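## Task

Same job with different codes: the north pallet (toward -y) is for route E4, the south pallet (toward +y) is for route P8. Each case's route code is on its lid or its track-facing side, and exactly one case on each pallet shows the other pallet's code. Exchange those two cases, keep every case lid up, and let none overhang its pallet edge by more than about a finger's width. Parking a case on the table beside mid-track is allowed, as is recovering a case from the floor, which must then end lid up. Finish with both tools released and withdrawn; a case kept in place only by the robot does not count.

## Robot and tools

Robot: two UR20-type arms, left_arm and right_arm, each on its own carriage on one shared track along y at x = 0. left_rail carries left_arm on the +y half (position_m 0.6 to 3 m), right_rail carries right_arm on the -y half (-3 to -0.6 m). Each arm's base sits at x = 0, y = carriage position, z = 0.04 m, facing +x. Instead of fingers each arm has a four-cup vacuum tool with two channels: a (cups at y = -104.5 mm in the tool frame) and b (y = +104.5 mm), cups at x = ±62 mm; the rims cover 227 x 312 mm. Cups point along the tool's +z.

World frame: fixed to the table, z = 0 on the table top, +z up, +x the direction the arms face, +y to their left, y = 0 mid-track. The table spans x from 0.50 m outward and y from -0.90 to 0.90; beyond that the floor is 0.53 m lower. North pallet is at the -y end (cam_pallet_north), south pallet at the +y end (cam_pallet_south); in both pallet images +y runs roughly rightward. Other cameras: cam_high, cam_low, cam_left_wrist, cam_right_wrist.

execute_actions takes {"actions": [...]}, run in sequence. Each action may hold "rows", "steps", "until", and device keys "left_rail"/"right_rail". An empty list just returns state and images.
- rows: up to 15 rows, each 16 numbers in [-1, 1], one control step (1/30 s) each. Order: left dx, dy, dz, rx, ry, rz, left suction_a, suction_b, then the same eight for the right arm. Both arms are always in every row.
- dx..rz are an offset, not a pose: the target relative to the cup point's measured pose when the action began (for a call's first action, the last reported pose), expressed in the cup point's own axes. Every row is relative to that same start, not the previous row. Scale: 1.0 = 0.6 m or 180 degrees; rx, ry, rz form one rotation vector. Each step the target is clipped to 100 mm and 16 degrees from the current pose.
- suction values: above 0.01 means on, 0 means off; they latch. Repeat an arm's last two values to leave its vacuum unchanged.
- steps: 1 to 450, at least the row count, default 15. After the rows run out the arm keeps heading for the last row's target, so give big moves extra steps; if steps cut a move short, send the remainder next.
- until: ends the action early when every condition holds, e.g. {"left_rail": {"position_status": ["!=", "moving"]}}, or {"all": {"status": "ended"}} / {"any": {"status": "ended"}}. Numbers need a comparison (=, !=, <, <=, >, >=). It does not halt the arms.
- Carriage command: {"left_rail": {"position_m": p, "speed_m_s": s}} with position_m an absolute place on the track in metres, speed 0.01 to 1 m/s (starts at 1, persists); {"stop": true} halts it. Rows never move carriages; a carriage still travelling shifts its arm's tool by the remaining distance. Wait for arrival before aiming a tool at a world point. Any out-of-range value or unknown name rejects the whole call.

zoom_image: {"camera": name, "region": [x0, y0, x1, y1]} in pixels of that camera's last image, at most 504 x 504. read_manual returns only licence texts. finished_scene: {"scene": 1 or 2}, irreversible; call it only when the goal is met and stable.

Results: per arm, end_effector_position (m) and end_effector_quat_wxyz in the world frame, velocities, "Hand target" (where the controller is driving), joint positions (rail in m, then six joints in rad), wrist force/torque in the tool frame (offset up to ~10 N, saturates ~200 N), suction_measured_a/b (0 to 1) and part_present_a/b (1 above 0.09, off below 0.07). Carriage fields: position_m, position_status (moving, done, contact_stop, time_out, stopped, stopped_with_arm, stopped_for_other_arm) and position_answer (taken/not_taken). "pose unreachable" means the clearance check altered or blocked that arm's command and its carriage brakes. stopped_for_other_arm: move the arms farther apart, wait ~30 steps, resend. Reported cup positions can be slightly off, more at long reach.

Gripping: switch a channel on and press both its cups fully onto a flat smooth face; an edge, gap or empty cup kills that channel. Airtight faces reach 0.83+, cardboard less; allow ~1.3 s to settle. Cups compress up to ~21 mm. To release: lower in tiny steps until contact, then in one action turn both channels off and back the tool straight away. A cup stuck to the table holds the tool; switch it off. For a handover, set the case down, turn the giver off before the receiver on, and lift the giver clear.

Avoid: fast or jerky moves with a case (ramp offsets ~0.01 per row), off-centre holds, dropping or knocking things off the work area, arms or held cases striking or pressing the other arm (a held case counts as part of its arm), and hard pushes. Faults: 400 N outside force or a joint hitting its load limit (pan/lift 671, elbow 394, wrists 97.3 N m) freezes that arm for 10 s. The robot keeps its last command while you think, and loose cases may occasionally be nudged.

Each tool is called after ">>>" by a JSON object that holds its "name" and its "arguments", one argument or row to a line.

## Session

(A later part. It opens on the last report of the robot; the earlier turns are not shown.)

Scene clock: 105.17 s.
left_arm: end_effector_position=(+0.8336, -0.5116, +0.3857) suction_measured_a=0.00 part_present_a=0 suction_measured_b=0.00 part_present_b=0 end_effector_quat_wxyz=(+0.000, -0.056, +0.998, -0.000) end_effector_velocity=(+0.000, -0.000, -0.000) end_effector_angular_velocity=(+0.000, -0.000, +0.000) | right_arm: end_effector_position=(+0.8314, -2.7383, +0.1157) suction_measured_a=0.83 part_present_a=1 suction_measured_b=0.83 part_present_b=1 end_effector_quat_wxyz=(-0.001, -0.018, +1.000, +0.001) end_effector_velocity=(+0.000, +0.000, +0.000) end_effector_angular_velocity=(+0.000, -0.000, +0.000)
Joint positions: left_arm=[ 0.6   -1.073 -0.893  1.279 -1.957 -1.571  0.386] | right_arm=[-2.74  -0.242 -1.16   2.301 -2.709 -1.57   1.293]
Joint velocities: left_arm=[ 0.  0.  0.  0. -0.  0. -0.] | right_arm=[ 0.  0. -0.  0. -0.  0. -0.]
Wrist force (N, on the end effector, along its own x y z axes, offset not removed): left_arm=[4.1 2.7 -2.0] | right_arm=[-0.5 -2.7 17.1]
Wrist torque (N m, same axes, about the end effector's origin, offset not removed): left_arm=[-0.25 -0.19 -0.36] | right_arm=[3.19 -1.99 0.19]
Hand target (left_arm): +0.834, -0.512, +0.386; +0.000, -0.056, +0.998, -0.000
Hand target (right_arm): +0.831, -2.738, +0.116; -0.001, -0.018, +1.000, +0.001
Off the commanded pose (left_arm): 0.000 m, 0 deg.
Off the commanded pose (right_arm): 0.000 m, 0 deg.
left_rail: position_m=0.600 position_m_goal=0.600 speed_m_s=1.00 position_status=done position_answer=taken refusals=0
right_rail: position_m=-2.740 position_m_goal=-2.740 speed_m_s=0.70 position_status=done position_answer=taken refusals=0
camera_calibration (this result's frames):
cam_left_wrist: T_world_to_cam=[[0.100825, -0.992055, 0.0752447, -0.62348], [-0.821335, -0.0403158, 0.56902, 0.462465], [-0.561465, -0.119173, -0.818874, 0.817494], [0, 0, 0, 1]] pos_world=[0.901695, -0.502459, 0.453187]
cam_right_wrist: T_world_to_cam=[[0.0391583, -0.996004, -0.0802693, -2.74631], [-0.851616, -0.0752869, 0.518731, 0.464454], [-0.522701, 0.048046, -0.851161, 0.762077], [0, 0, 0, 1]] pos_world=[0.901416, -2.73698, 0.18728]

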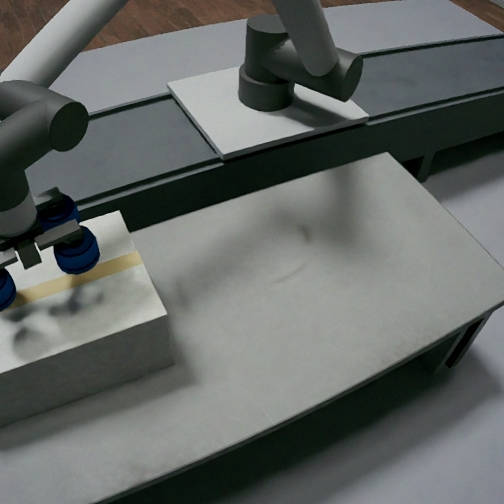

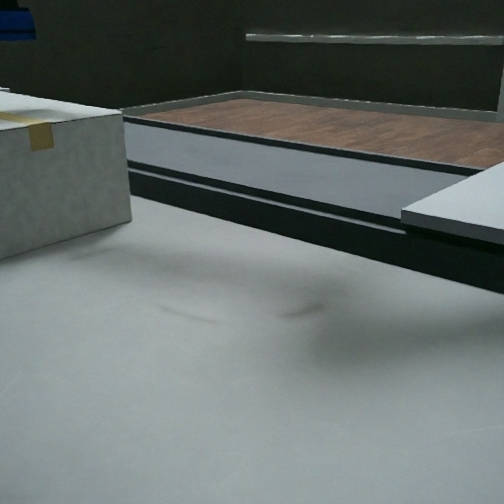

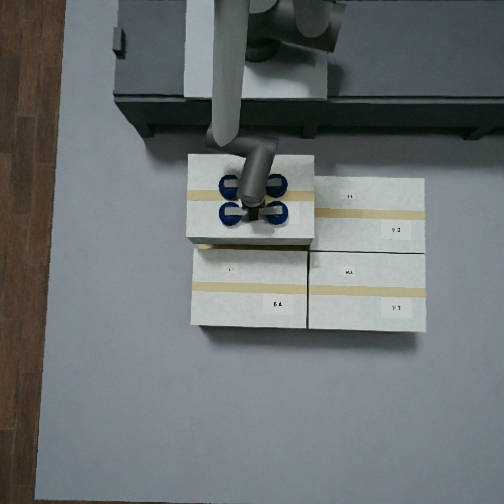

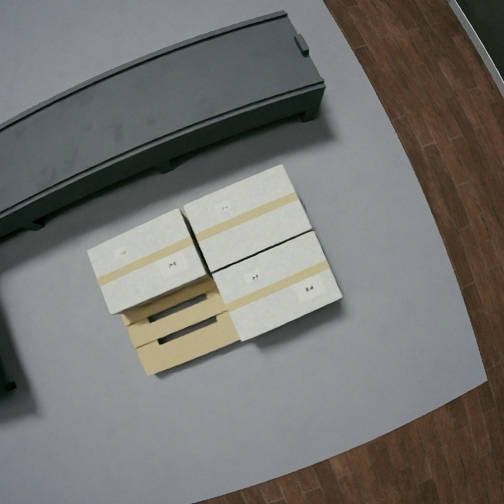

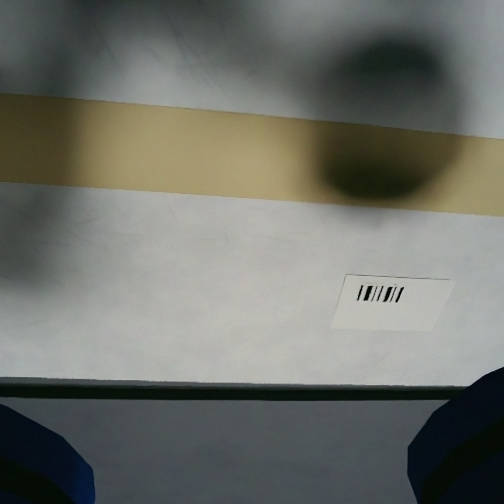

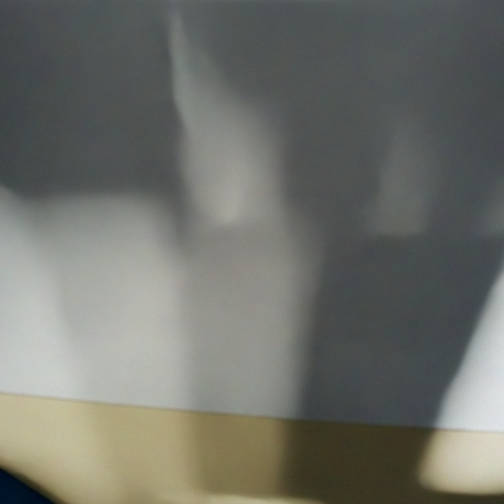

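>>> {"name": "execute_actions", "arguments": {
  "actions": [
    {"rows":[[0,0,0,0,0,0.028,0,0,-0.055,0,0,0,0,0.006,1,1]],"steps":25},
    {"rows":[[-0.025,0,0.18,0,0,0,0,0,0,0,0.1,0,0,0,1,1],[-0.025,0,0.18,0,0,0,0,0,0,0,0.37,0,0,0,1,1]],"steps":45},
    {"rows":[[0,0,0.06,0,0,0,1,1,0,0,0,0,0,0,1,1]],"steps":50}
  ]
}}

>>> {"name": "zoom_image", "arguments": {
  "camera": "cam_pallet_north",
  "region": [170, 150, 440, 340]
}}

Scene clock: 124.13 s.
left_arm: end_effector_position=(+0.8488, -0.5116, +0.2416) suction_measured_a=0.93 part_present_a=1 suction_measured_b=0.93 part_present_b=1 end_effector_quat_wxyz=(+0.000, -0.012, +1.000, -0.000) end_effector_velocity=(-0.000, -0.000, +0.000) end_effector_angular_velocity=(-0.000, -0.000, -0.000) | right_arm: end_effector_position=(+0.8557, -2.7356, +0.0668) suction_measured_a=0.83 part_present_a=1 suction_measured_b=0.83 part_present_b=1 end_effector_quat_wxyz=(-0.009, -0.008, +1.000, +0.002) end_effector_velocity=(+0.000, -0.000, +0.000) end_effector_angular_velocity=(-0.000, +0.000, -0.000)
Joint positions: left_arm=[ 0.6   -1.063 -0.807  1.338 -2.103 -1.571  0.484] | right_arm=[-2.74  -0.232 -1.077  2.27  -2.746 -1.571  1.322]
Joint velocities: left_arm=[ 0. -0. -0.  0.  0.  0.  0.] | right_arm=[ 0. -0.  0. -0.  0. -0.  0.]
Wrist force (N, on the end effector, along its own x y z axes, offset not removed): left_arm=[2.9 0.6 22.0] | right_arm=[-1.1 -2.6 18.3]
Wrist torque (N m, same axes, about the end effector's origin, offset not removed): left_arm=[-8.18 -2.54 -0.10] | right_arm=[3.10 -2.05 0.23]
Hand target (left_arm): +0.849, -0.512, +0.242; +0.000, -0.012, +1.000, -0.000
Hand target (right_arm): +0.856, -2.735, +0.067; -0.009, -0.008, +1.000, +0.002
Off the commanded pose (left_arm): 0.000 m, 0 deg.
Off the commanded pose (right_arm): 0.000 m, 0 deg.
FORCE FAULT: contact force on the right arm reached its limit, and that arm stopped for 10 seconds. The contact can be on any part of that arm, not only on its tool. That arm's remaining commands of this call were not run. That arm holds still and accepts commands again. Move the arm away from the contact; if what it grips holds it there, let go first. Pushing or pulling that hard again can fault the arm again.
left_rail: position_m=0.600 position_m_goal=0.600 speed_m_s=1.00 position_status=done position_answer=taken refusals=0
right_rail: position_m=-2.740 position_m_goal=-2.740 speed_m_s=0.70 position_status=done position_answer=taken refusals=0
camera_calibration (this result's frames):
cam_left_wrist: T_world_to_cam=[[0.0134628, -0.997078, 0.0752004, -0.542558], [-0.821747, 0.0318162, 0.568964, 0.594186], [-0.569694, -0.0694556, -0.818917, 0.74043], [0, 0, 0, 1]] pos_world=[0.917393, -0.50845, 0.309081]
cam_right_wrist: T_world_to_cam=[[0.0189552, -0.996347, -0.0832625, -2.73198], [-0.844787, -0.0605023, 0.531671, 0.544437], [-0.534767, 0.0602612, -0.842848, 0.776219], [0, 0, 0, 1]] pos_world=[0.926814, -2.73584, 0.137302]

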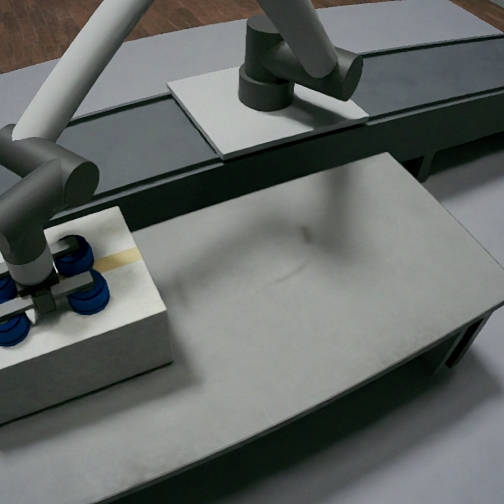

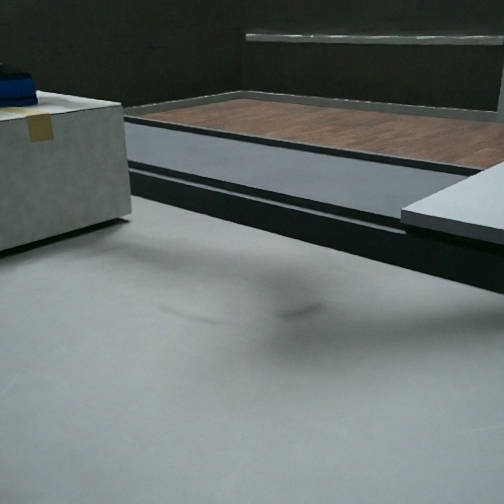

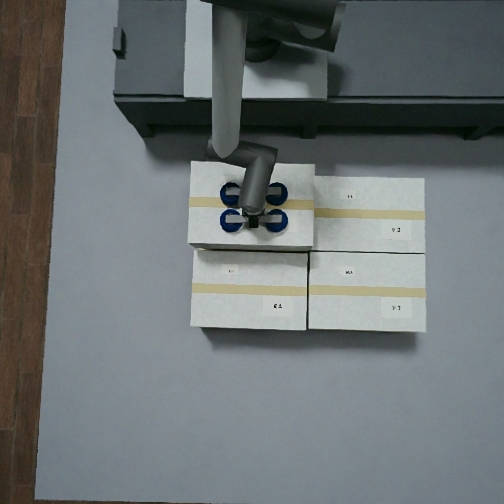

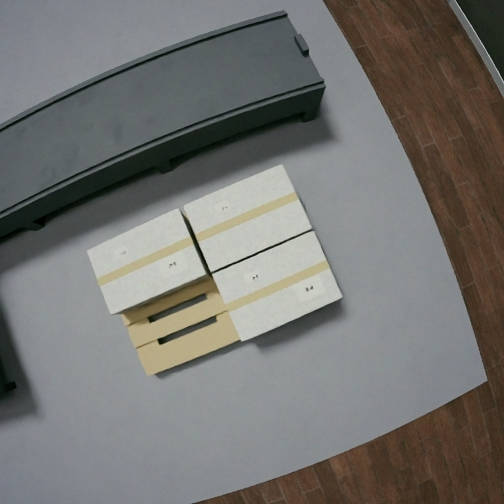

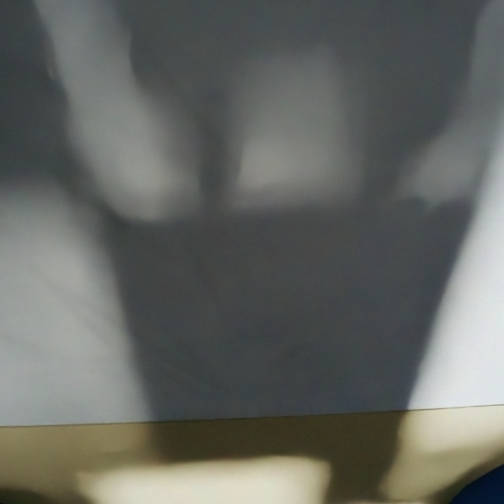

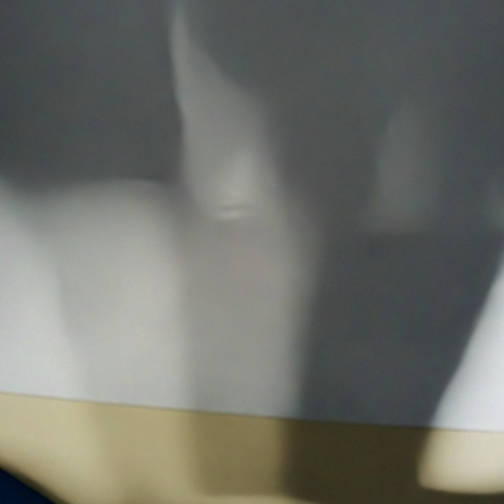

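Region (170, 150, 440, 340) of cam_pallet_north's 504x504 image, scaled by 1.867, with more detail than that image has; it fills the top 355 rows of this view, and the rest is white.

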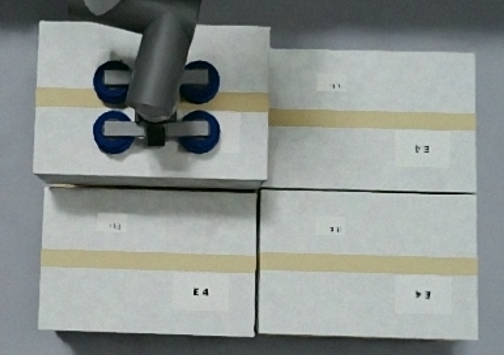

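>>> {"name": "execute_actions", "arguments": {
  "actions": [
    {"rows":[[0,0,-0.05,0,0,0,1,1,0,0,-0.05,0,0,0,1,1],[0,0,-0.15,0,0,0,1,1,0.035,-0.015,-0.05,0,-0.005,0,1,1],[0,0,-0.33,0,0,0,1,1,0.035,-0.015,-0.05,0,-0.005,0,1,1]],"steps":40},
    {"rows":[[0.04,0.1,0,0,0,0,1,1,0,0,0.05,0,0,0,1,1],[0.04,0.3,0,0,0,0,1,1,0,0,0.09,0,0,0,1,1],[0.04,1,0,0,0,0,1,1,0,0,0.09,0,0,0,1,1]],"steps":80}
  ]
}}

>>> {"name": "zoom_image", "arguments": {
  "camera": "cam_pallet_north",
  "region": [170, 150, 440, 340]
}}

Scene clock: 138.90 s.
left_arm: end_effector_position=(+0.8105, +0.0878, +0.4391) suction_measured_a=0.93 part_present_a=1 suction_measured_b=0.93 part_present_b=1 end_effector_quat_wxyz=(+0.000, -0.012, +1.000, -0.000) end_effector_velocity=(+0.000, +0.000, +0.000) end_effector_angular_velocity=(-0.000, -0.000, +0.000) | right_arm: end_effector_position=(+0.8353, -2.7449, +0.0431) suction_measured_a=0.83 part_present_a=1 suction_measured_b=0.83 part_present_b=1 end_effector_quat_wxyz=(-0.001, -0.008, +1.000, +0.002) end_effector_velocity=(-0.000, +0.000, -0.000) end_effector_angular_velocity=(+0.000, +0.000, -0.000)
Joint positions: left_arm=[ 0.6   -0.775 -1.378  1.95  -2.144 -1.571  0.772] | right_arm=[-2.74  -0.25  -1.052  2.31  -2.825 -1.567  1.304]
Joint velocities: left_arm=[ 0.  0. -0. -0. -0. -0.  0.] | right_arm=[ 0. -0.  0.  0.  0.  0.  0.]
Wrist force (N, on the end effector, along its own x y z axes, offset not removed): left_arm=[3.1 3.2 25.1] | right_arm=[-8.0 0.4 15.7]
Wrist torque (N m, same axes, about the end effector's origin, offset not removed): left_arm=[-7.97 -2.53 -0.26] | right_arm=[3.53 -1.05 0.24]
Hand target (left_arm): +0.811, +0.088, +0.439; +0.000, -0.012, +1.000, -0.000
Hand target (right_arm): +0.835, -2.745, +0.043; -0.001, -0.008, +1.000, +0.002
Off the commanded pose (left_arm): 0.001 m, 0 deg.
Off the commanded pose (right_arm): 0.000 m, 0 deg.
left_rail: position_m=0.600 position_m_goal=0.600 speed_m_s=1.00 position_status=done position_answer=taken refusals=0
right_rail: position_m=-2.740 position_m_goal=-2.740 speed_m_s=0.70 position_status=done position_answer=taken refusals=0
camera_calibration (this result's frames):
cam_left_wrist: T_world_to_cam=[[0.0134494, -0.997083, 0.0751248, 0.0407986], [-0.821888, 0.0317669, 0.568763, 0.431517], [-0.56949, -0.0693936, -0.819064, 0.921964], [0, 0, 0, 1]] pos_world=[0.879159, 0.0909501, 0.506652]
cam_right_wrist: T_world_to_cam=[[0.0202078, -0.996323, -0.0832578, -2.74378], [-0.853048, -0.0606137, 0.5183, 0.546428], [-0.521441, 0.0605492, -0.851136, 0.735933], [0, 0, 0, 1]] pos_world=[0.905321, -2.74513, 0.114724]

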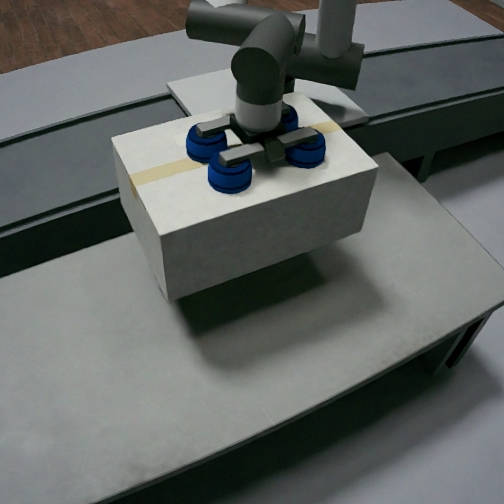

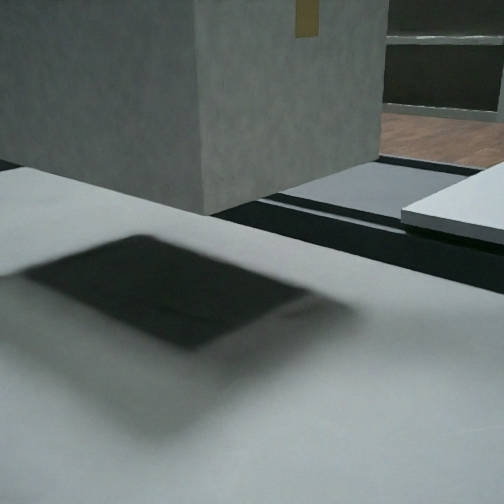

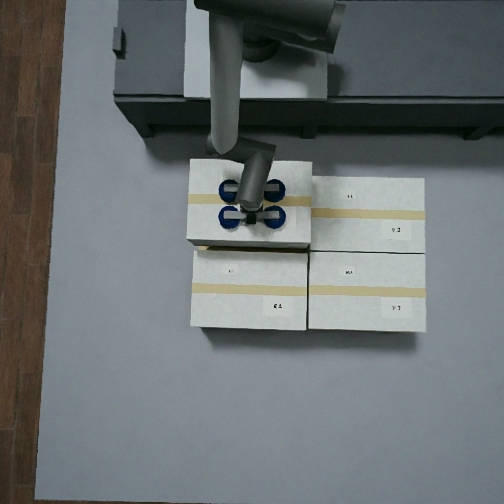

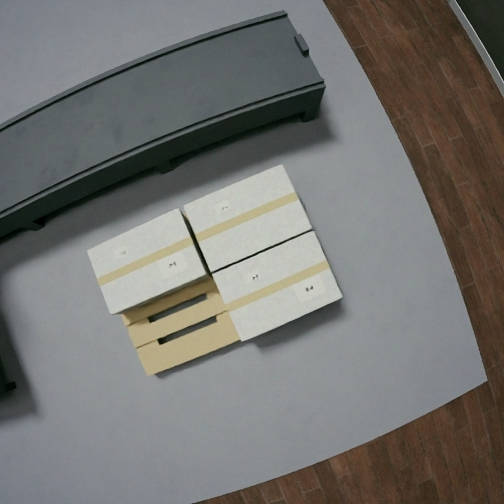

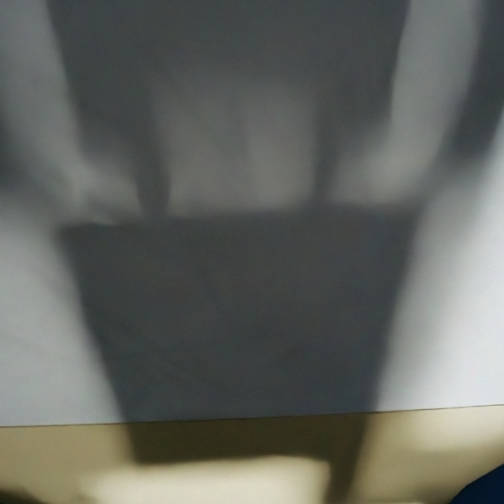

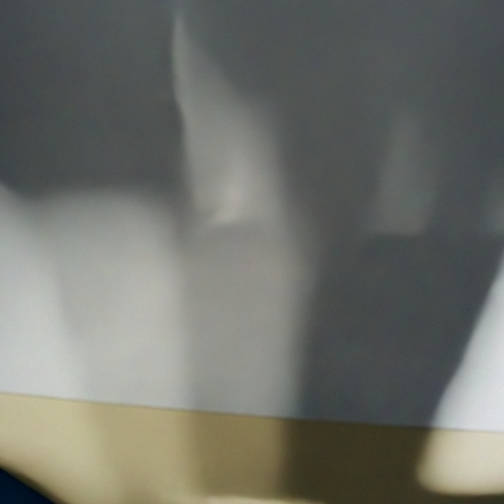

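Region (170, 150, 440, 340) of cam_pallet_north's 504x504 image, scaled by 1.867, with more detail than that image has; it fills the top 355 rows of this view, and the rest is white.

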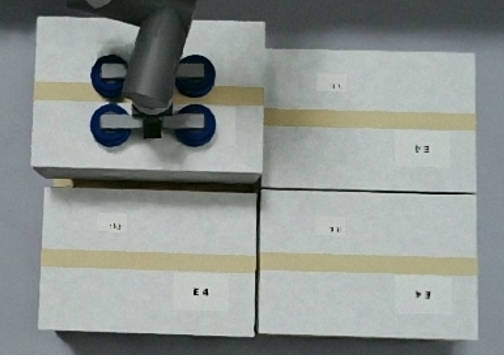

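>>> {"name": "execute_actions", "arguments": {
  "actions": [
    {"left_rail":{"position_m":2.2,"speed_m_s":0.7},"rows":[[0,0.1,0,0,0,0,1,1,0,0,0.1,0,0,0,1,1],[0,0.3,0,0,0,0,1,1,0,0,0.2,0,0,0,1,1],[0,0.85,0,0,0,0,1,1,0,0,0.28,0,0,0,1,1]],"steps":150,"until":{"left_rail":{"position_status":["!=","moving"]}}},
    {"rows":[[-0.1,0,0,0,0,0,1,1,0,0,0,0,0,0,1,1],[-0.3,0,0,0,0,0,1,1,0,0,0,0,0,0,1,1],[-0.74,0,0,0,0,-0.02,1,1,0,0,0,0,0,0,1,1]],"steps":65},
    {"rows":[[0,0,0.1,0,0,0,1,1,0,0,0,0,0,0,1,1],[0,0,0.5,0,0,0,1,1,0,0,0,0,0,0,1,1]],"steps":50}
  ]
}}

>>> {"name": "zoom_image", "arguments": {
  "camera": "cam_pallet_north",
  "region": [170, 150, 440, 340]
}}

>>> {"name": "zoom_image", "arguments": {
  "camera": "cam_pallet_south",
  "region": [70, 190, 350, 400]
}}

Scene clock: 154.63 s.
left_arm: end_effector_position=(+1.2429, +2.2086, +0.1395) suction_measured_a=0.93 part_present_a=1 suction_measured_b=0.93 part_present_b=1 end_effector_quat_wxyz=(+0.000, -0.044, +0.999, -0.000) end_effector_velocity=(+0.000, +0.000, -0.000) end_effector_angular_velocity=(+0.000, +0.000, +0.000) | right_arm: end_effector_position=(+0.8352, -2.7443, -0.1248) suction_measured_a=0.83 part_present_a=1 suction_measured_b=0.83 part_present_b=1 end_effector_quat_wxyz=(-0.001, -0.008, +1.000, +0.002) end_effector_velocity=(+0.000, -0.000, +0.000) end_effector_angular_velocity=(-0.000, -0.000, -0.000)
Joint positions: left_arm=[ 2.2   -0.156 -0.88   1.661 -2.352 -1.571  1.328] | right_arm=[-2.74  -0.25  -0.794  2.3   -3.074 -1.567  1.305]
Joint velocities: left_arm=[ 0.  0.  0. -0. -0.  0.  0.] | right_arm=[ 0. -0. -0. -0. -0.  0.  0.]
Wrist force (N, on the end effector, along its own x y z axes, offset not removed): left_arm=[2.7 0.8 24.9] | right_arm=[-3.0 0.7 14.4]
Wrist torque (N m, same axes, about the end effector's origin, offset not removed): left_arm=[-8.25 -2.41 -0.15] | right_arm=[3.63 -1.69 0.39]
Hand target (left_arm): +1.243, +2.208, +0.139; +0.000, -0.044, +0.999, -0.000
Hand target (right_arm): +0.835, -2.744, -0.125; -0.001, -0.008, +1.000, +0.002
Off the commanded pose (left_arm): 0.000 m, 0 deg.
Off the commanded pose (right_arm): 0.000 m, 0 deg.
left_rail: position_m=2.200 position_m_goal=2.200 speed_m_s=0.70 position_status=done position_answer=taken refusals=0
right_rail: position_m=-2.740 position_m_goal=-2.740 speed_m_s=0.70 position_status=done position_answer=taken refusals=0
camera_calibration (this result's frames):
cam_left_wrist: T_world_to_cam=[[0.0761428, -0.99428, 0.0749007, 2.08805], [-0.822421, -0.0201541, 0.568522, 1.00532], [-0.56376, -0.104889, -0.819251, 1.14122], [0, 0, 0, 1]] pos_world=[1.31118, 2.21607, 0.207003]
cam_right_wrist: T_world_to_cam=[[0.0202078, -0.996323, -0.083257, -2.75719], [-0.853047, -0.0606132, 0.518301, 0.633422], [-0.521442, 0.0605484, -0.851136, 0.592879], [0, 0, 0, 1]] pos_world=[0.905207, -2.74456, -0.0532385]

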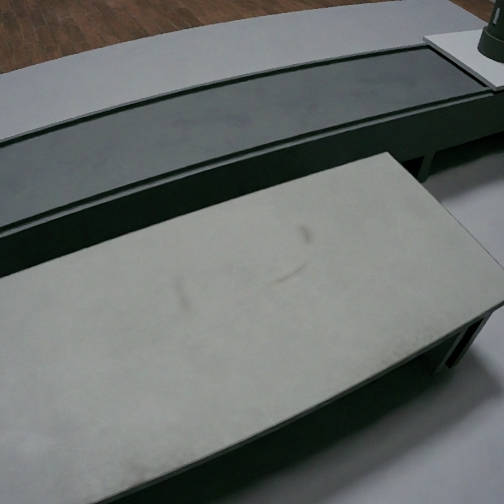

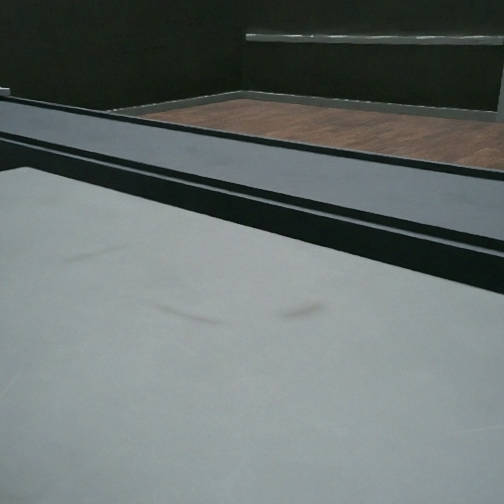

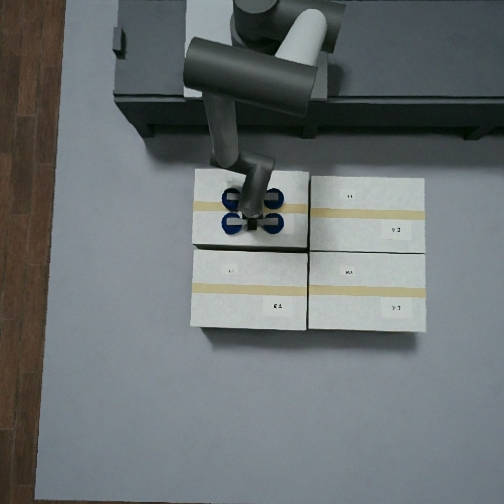

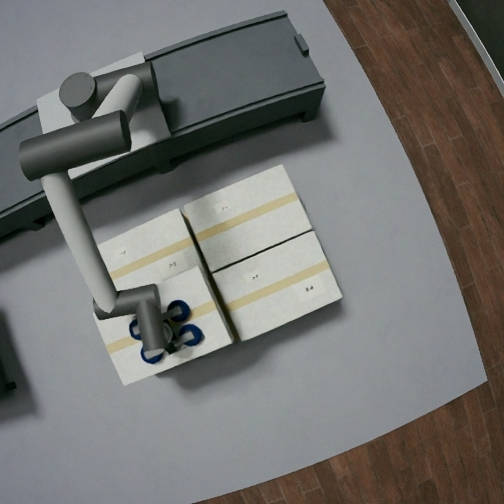

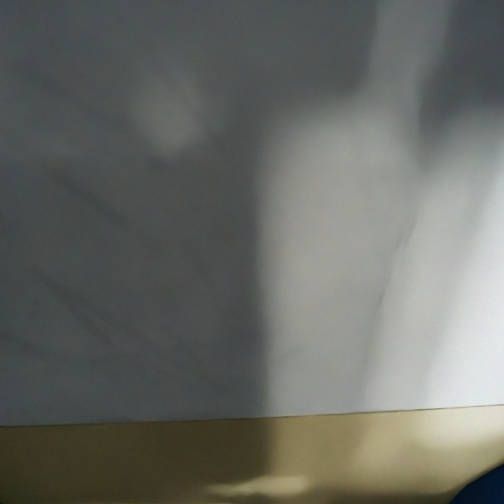

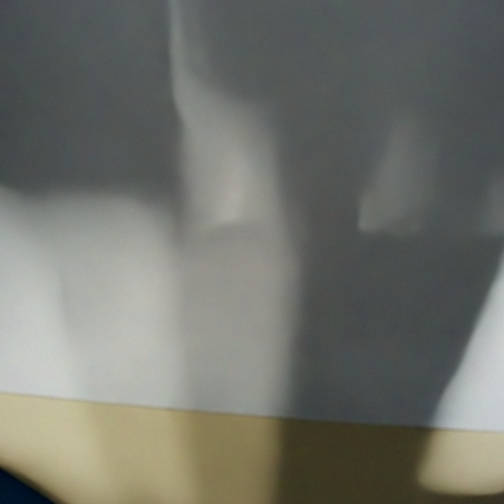

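Region (170, 150, 440, 340) of cam_pallet_north's 504x504 image, scaled by 1.867, with more detail than that image has; it fills the top 355 rows of this view, and the rest is white.

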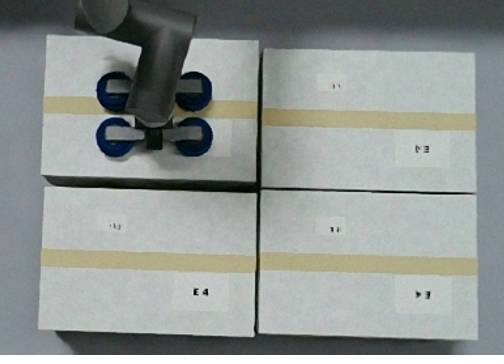

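Region (70, 190, 350, 400) of cam_pallet_south's 504x504 image, scaled by 1.800, with more detail than that image has; it fills the top 378 rows of this view, and the rest is white.

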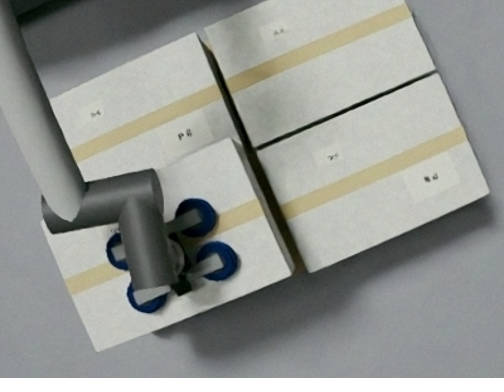

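>>> {"name": "execute_actions", "arguments": {
  "actions": [
    {"rows":[[-0.04,-0.03,0,0,0,0,1,1,-0.017,0,0,0,0,0,1,1]],"steps":20},
    {"rows":[[0,0,0.1,0,0,0,1,1,0,0,0.03,0,0,0,1,1],[0,0,0.2,0,0,0,1,1,0,0,0.052,0,0,0,1,1],[0,0,0.4,0,0,0,1,1,0,0,0.052,0,0,0,1,1]],"steps":45},
    {"rows":[[0,0,0,0,0,0,1,1,0,0,0,0,0,0,0,0],[0,0,0,0,0,0,1,1,0,0,-0.8,0,0,0,0,0]],"steps":55}
  ]
}}

>>> {"name": "zoom_image", "arguments": {
  "camera": "cam_pallet_south",
  "region": [70, 190, 350, 400]
}}

Scene clock: 166.47 s.
left_arm: end_effector_position=(+1.2686, +2.1928, -0.1006) suction_measured_a=0.93 part_present_a=1 suction_measured_b=0.93 part_present_b=1 end_effector_quat_wxyz=(+0.000, -0.044, +0.999, -0.000) end_effector_velocity=(-0.000, +0.000, -0.000) end_effector_angular_velocity=(-0.000, +0.000, +0.000) | right_arm: end_effector_position=(+0.8456, -2.7457, +0.3238) suction_measured_a=0.00 part_present_a=0 suction_measured_b=0.00 part_present_b=0 end_effector_quat_wxyz=(-0.001, -0.008, +1.000, +0.002) end_effector_velocity=(+0.000, -0.000, +0.001) end_effector_angular_velocity=(-0.000, +0.000, +0.000)
Joint positions: left_arm=[ 2.2   -0.165 -0.644  1.628 -2.555 -1.571  1.319] | right_arm=[-2.74  -0.248 -1.401  2.183 -2.35  -1.567  1.306]
Joint velocities: left_arm=[ 0.  0.  0. -0.  0. -0. -0.] | right_arm=[ 0.    -0.    -0.001 -0.     0.001 -0.    -0.   ]
Wrist force (N, on the end effector, along its own x y z axes, offset not removed): left_arm=[1.7 -1.7 25.6] | right_arm=[-2.4 2.1 1.3]
Wrist torque (N m, same axes, about the end effector's origin, offset not removed): left_arm=[-8.54 -2.22 -0.15] | right_arm=[0.21 0.52 0.21]
Hand target (left_arm): +1.269, +2.193, -0.101; +0.000, -0.044, +0.999, -0.000
Hand target (right_arm): +0.846, -2.746, +0.324; -0.001, -0.008, +1.000, +0.002
Off the commanded pose (left_arm): 0.000 m, 0 deg.
Off the commanded pose (right_arm): 0.001 m, 0 deg.
left_rail: position_m=2.200 position_m_goal=2.200 speed_m_s=0.70 position_status=done position_answer=taken refusals=0
right_rail: position_m=-2.740 position_m_goal=-2.740 speed_m_s=0.70 position_status=done position_answer=taken refusals=0
camera_calibration (this result's frames):
cam_left_wrist: T_world_to_cam=[[0.0761745, -0.994274, 0.0749469, 2.08825], [-0.822419, -0.0201536, 0.568525, 1.16259], [-0.563759, -0.104945, -0.819245, 0.957444], [0, 0, 0, 1]] pos_world=[1.33683, 2.2002, -0.0330879]
cam_right_wrist: T_world_to_cam=[[0.0202066, -0.996318, -0.083316, -2.72137], [-0.853046, -0.0606431, 0.5183, 0.409663], [-0.521444, 0.0605993, -0.851131, 0.98037], [0, 0, 0, 1]] pos_world=[0.915659, -2.74591, 0.395361]

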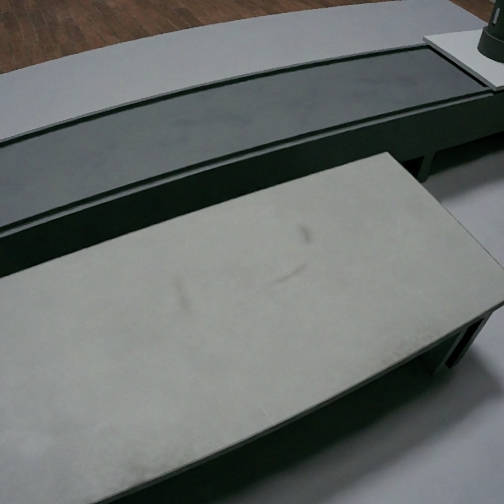

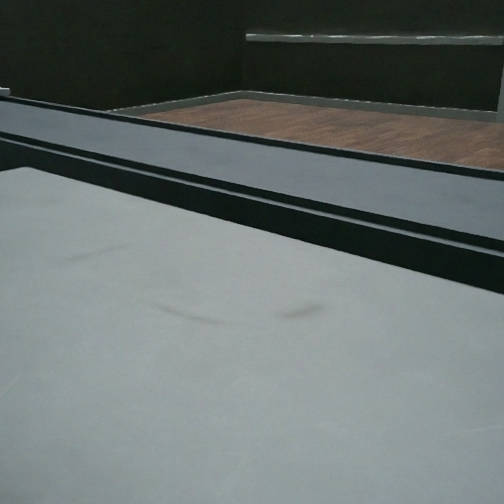

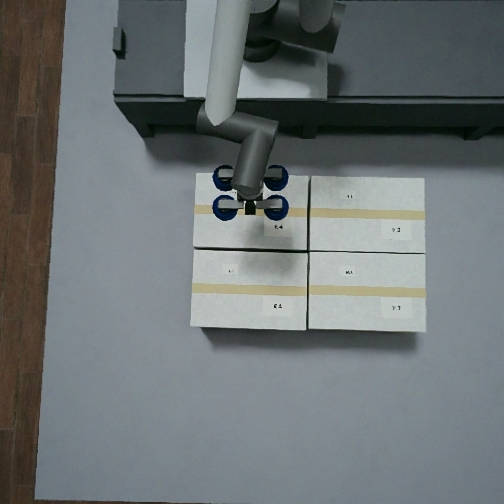

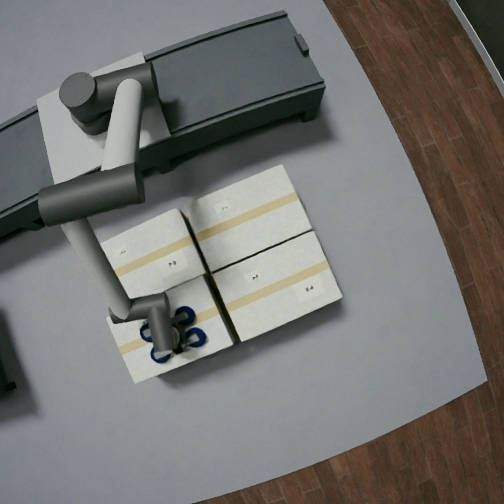

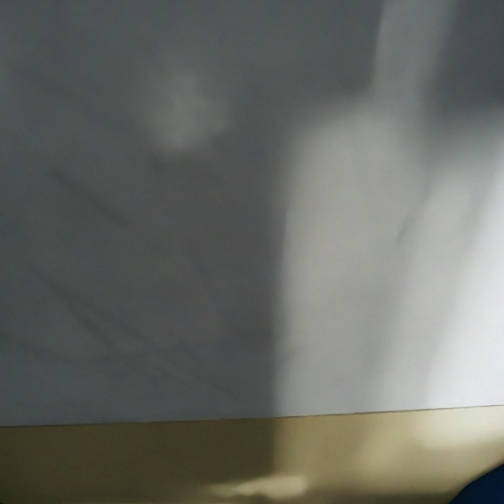

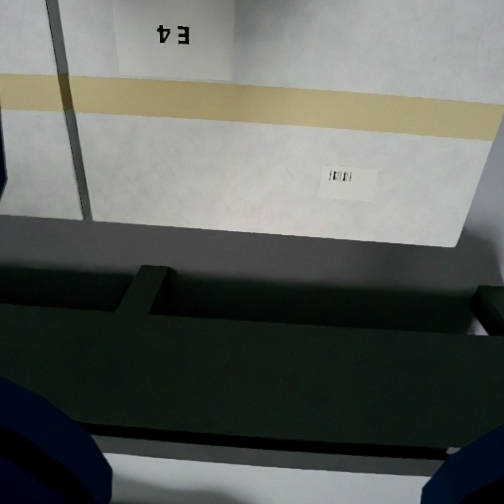

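Region (70, 190, 350, 400) of cam_pallet_south's 504x504 image, scaled by 1.800, with more detail than that image has; it fills the top 378 rows of this view, and the rest is white.

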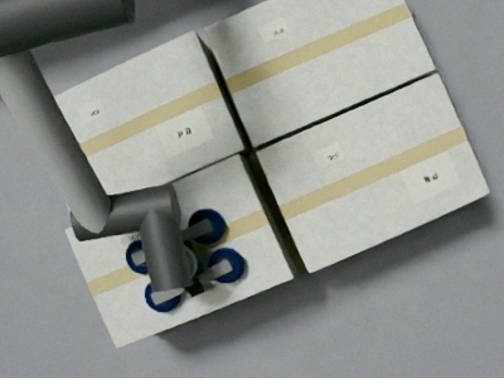

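>>> {"name": "execute_actions", "arguments": {
  "actions": [
    {"rows":[[0,0.02,0,0,0,0,1,1,0,0,0,0,0,0,0,0]],"steps":15},
    {"rows":[[0,0,0.05,0,0,0,1,1,0,0,0,0,0,0,0,0],[0,0,0.09,0,0,0,1,1,0,0,0,0,0,0,0,0]],"steps":30},
    {"rows":[[0,0,0,0,0,0,0,0,0,0,0,0,0,0,0,0],[0,0,-0.8,0,0,0,0,0,0,0,0,0,0,0,0,0]],"steps":55},
    {"left_rail":{"position_m":1.4},"steps":80,"until":{"all":{"status":"ended"}}}
  ]
}}

>>> {"name": "zoom_image", "arguments": {
  "camera": "cam_pallet_south",
  "region": [70, 150, 350, 400]
}}

Scene clock: 177.73 s.
left_arm: end_effector_position=(+1.2668, +1.4041, +0.3257) suction_measured_a=0.00 part_present_a=0 suction_measured_b=0.00 part_present_b=0 end_effector_quat_wxyz=(+0.000, -0.044, +0.999, -0.000) end_effector_velocity=(-0.000, -0.004, +0.000) end_effector_angular_velocity=(+0.000, -0.000, +0.000) | right_arm: end_effector_position=(+0.8456, -2.7457, +0.3238) suction_measured_a=0.00 part_present_a=0 suction_measured_b=0.00 part_present_b=0 end_effector_quat_wxyz=(-0.001, -0.008, +1.000, +0.002) end_effector_velocity=(-0.000, +0.000, -0.000) end_effector_angular_velocity=(+0.000, +0.000, -0.000)
Joint positions: left_arm=[ 1.4   -0.156 -0.992  1.546 -2.126 -1.571  1.328] | right_arm=[-2.74  -0.248 -1.401  2.183 -2.35  -1.567  1.306]
Joint velocities: left_arm=[-0.004  0.    -0.    -0.     0.     0.    -0.   ] | right_arm=[ 0. -0.  0.  0.  0.  0.  0.]
Wrist force (N, on the end effector, along its own x y z axes, offset not removed): left_arm=[3.5 -3.2 3.6] | right_arm=[-3.1 -3.4 0.3]
Wrist torque (N m, same axes, about the end effector's origin, offset not removed): left_arm=[-0.79 -0.22 -0.16] | right_arm=[-0.49 0.57 0.15]
Hand target (left_arm): +1.267, +1.404, +0.326; +0.000, -0.044, +0.999, -0.000
Hand target (right_arm): +0.846, -2.746, +0.324; -0.001, -0.008, +1.000, +0.002
Off the commanded pose (left_arm): 0.001 m, 0 deg.
Off the commanded pose (right_arm): 0.000 m, 0 deg.
left_rail: position_m=1.400 position_m_goal=1.400 speed_m_s=0.70 position_status=done position_answer=taken refusals=0
right_rail: position_m=-2.740 position_m_goal=-2.740 speed_m_s=0.70 position_status=done position_answer=taken refusals=0
camera_calibration (this result's frames):
cam_left_wrist: T_world_to_cam=[[0.0760475, -0.994284, 0.0749353, 1.27246], [-0.822441, -0.0200588, 0.568496, 0.902781], [-0.563744, -0.104863, -0.819266, 1.22281], [0, 0, 0, 1]] pos_world=[1.33507, 1.41152, 0.393225]
cam_right_wrist: T_world_to_cam=[[0.0202097, -0.996319, -0.0833042, -2.72137], [-0.853061, -0.0606379, 0.518276, 0.409653], [-0.521419, 0.0605894, -0.851147, 0.980412], [0, 0, 0, 1]] pos_world=[0.915663, -2.74592, 0.39546]

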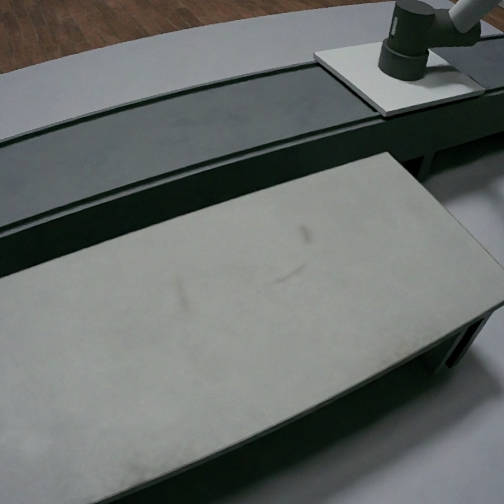

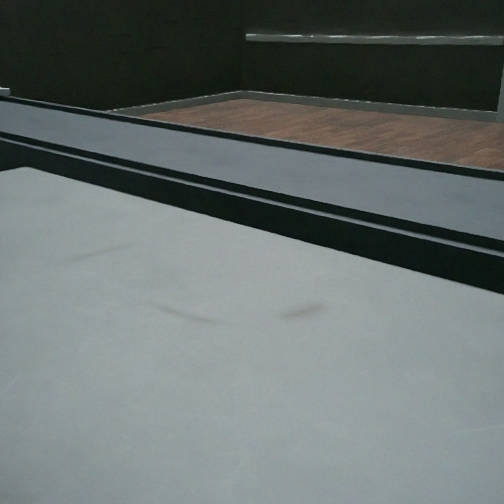

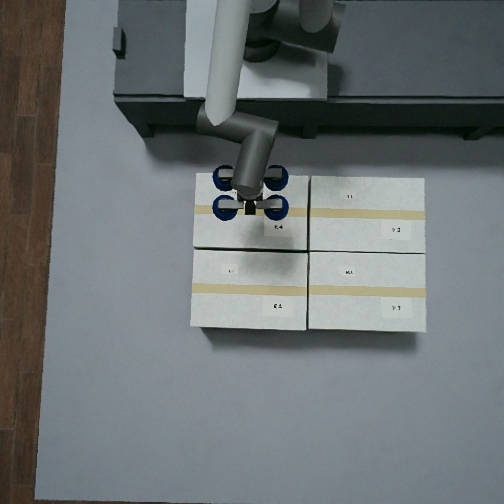

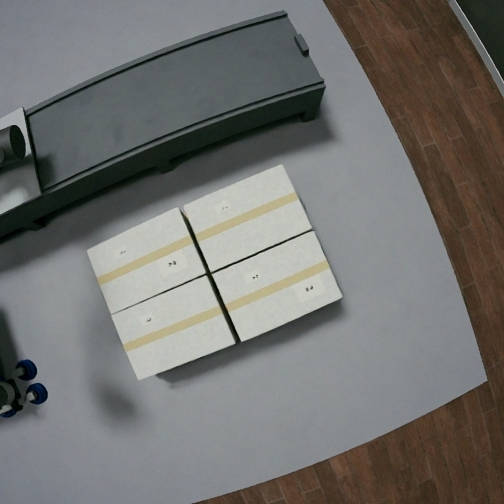

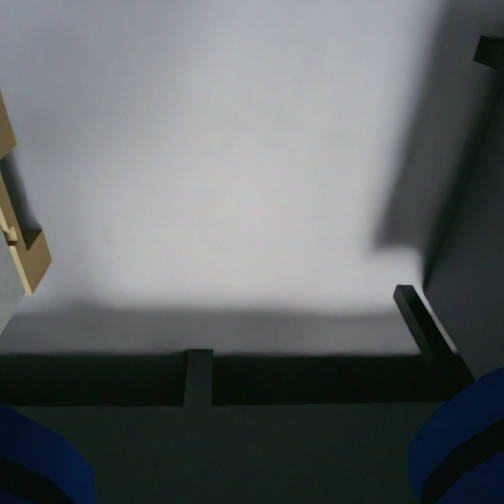

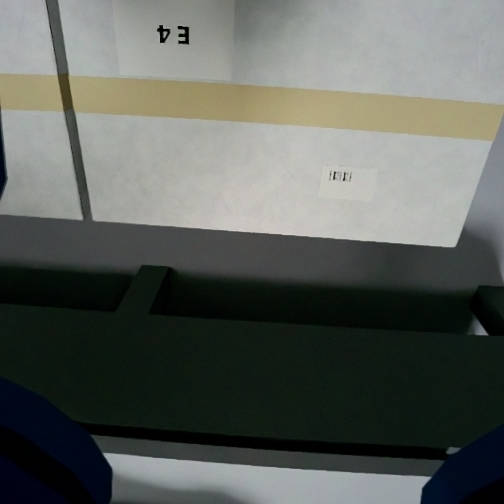

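Region (70, 150, 350, 400) of cam_pallet_south's 504x504 image, scaled by 1.800, with more detail than that image has; it fills the top 450 rows of this view, and the rest is white.

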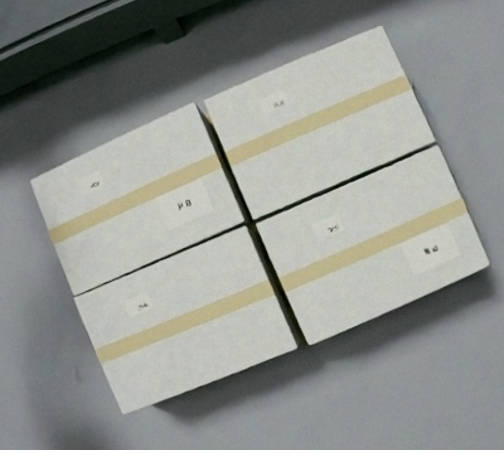

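>>> {"name": "finished_scene", "arguments": {
  "scene": 2
}}

The scene is finished: the task was done.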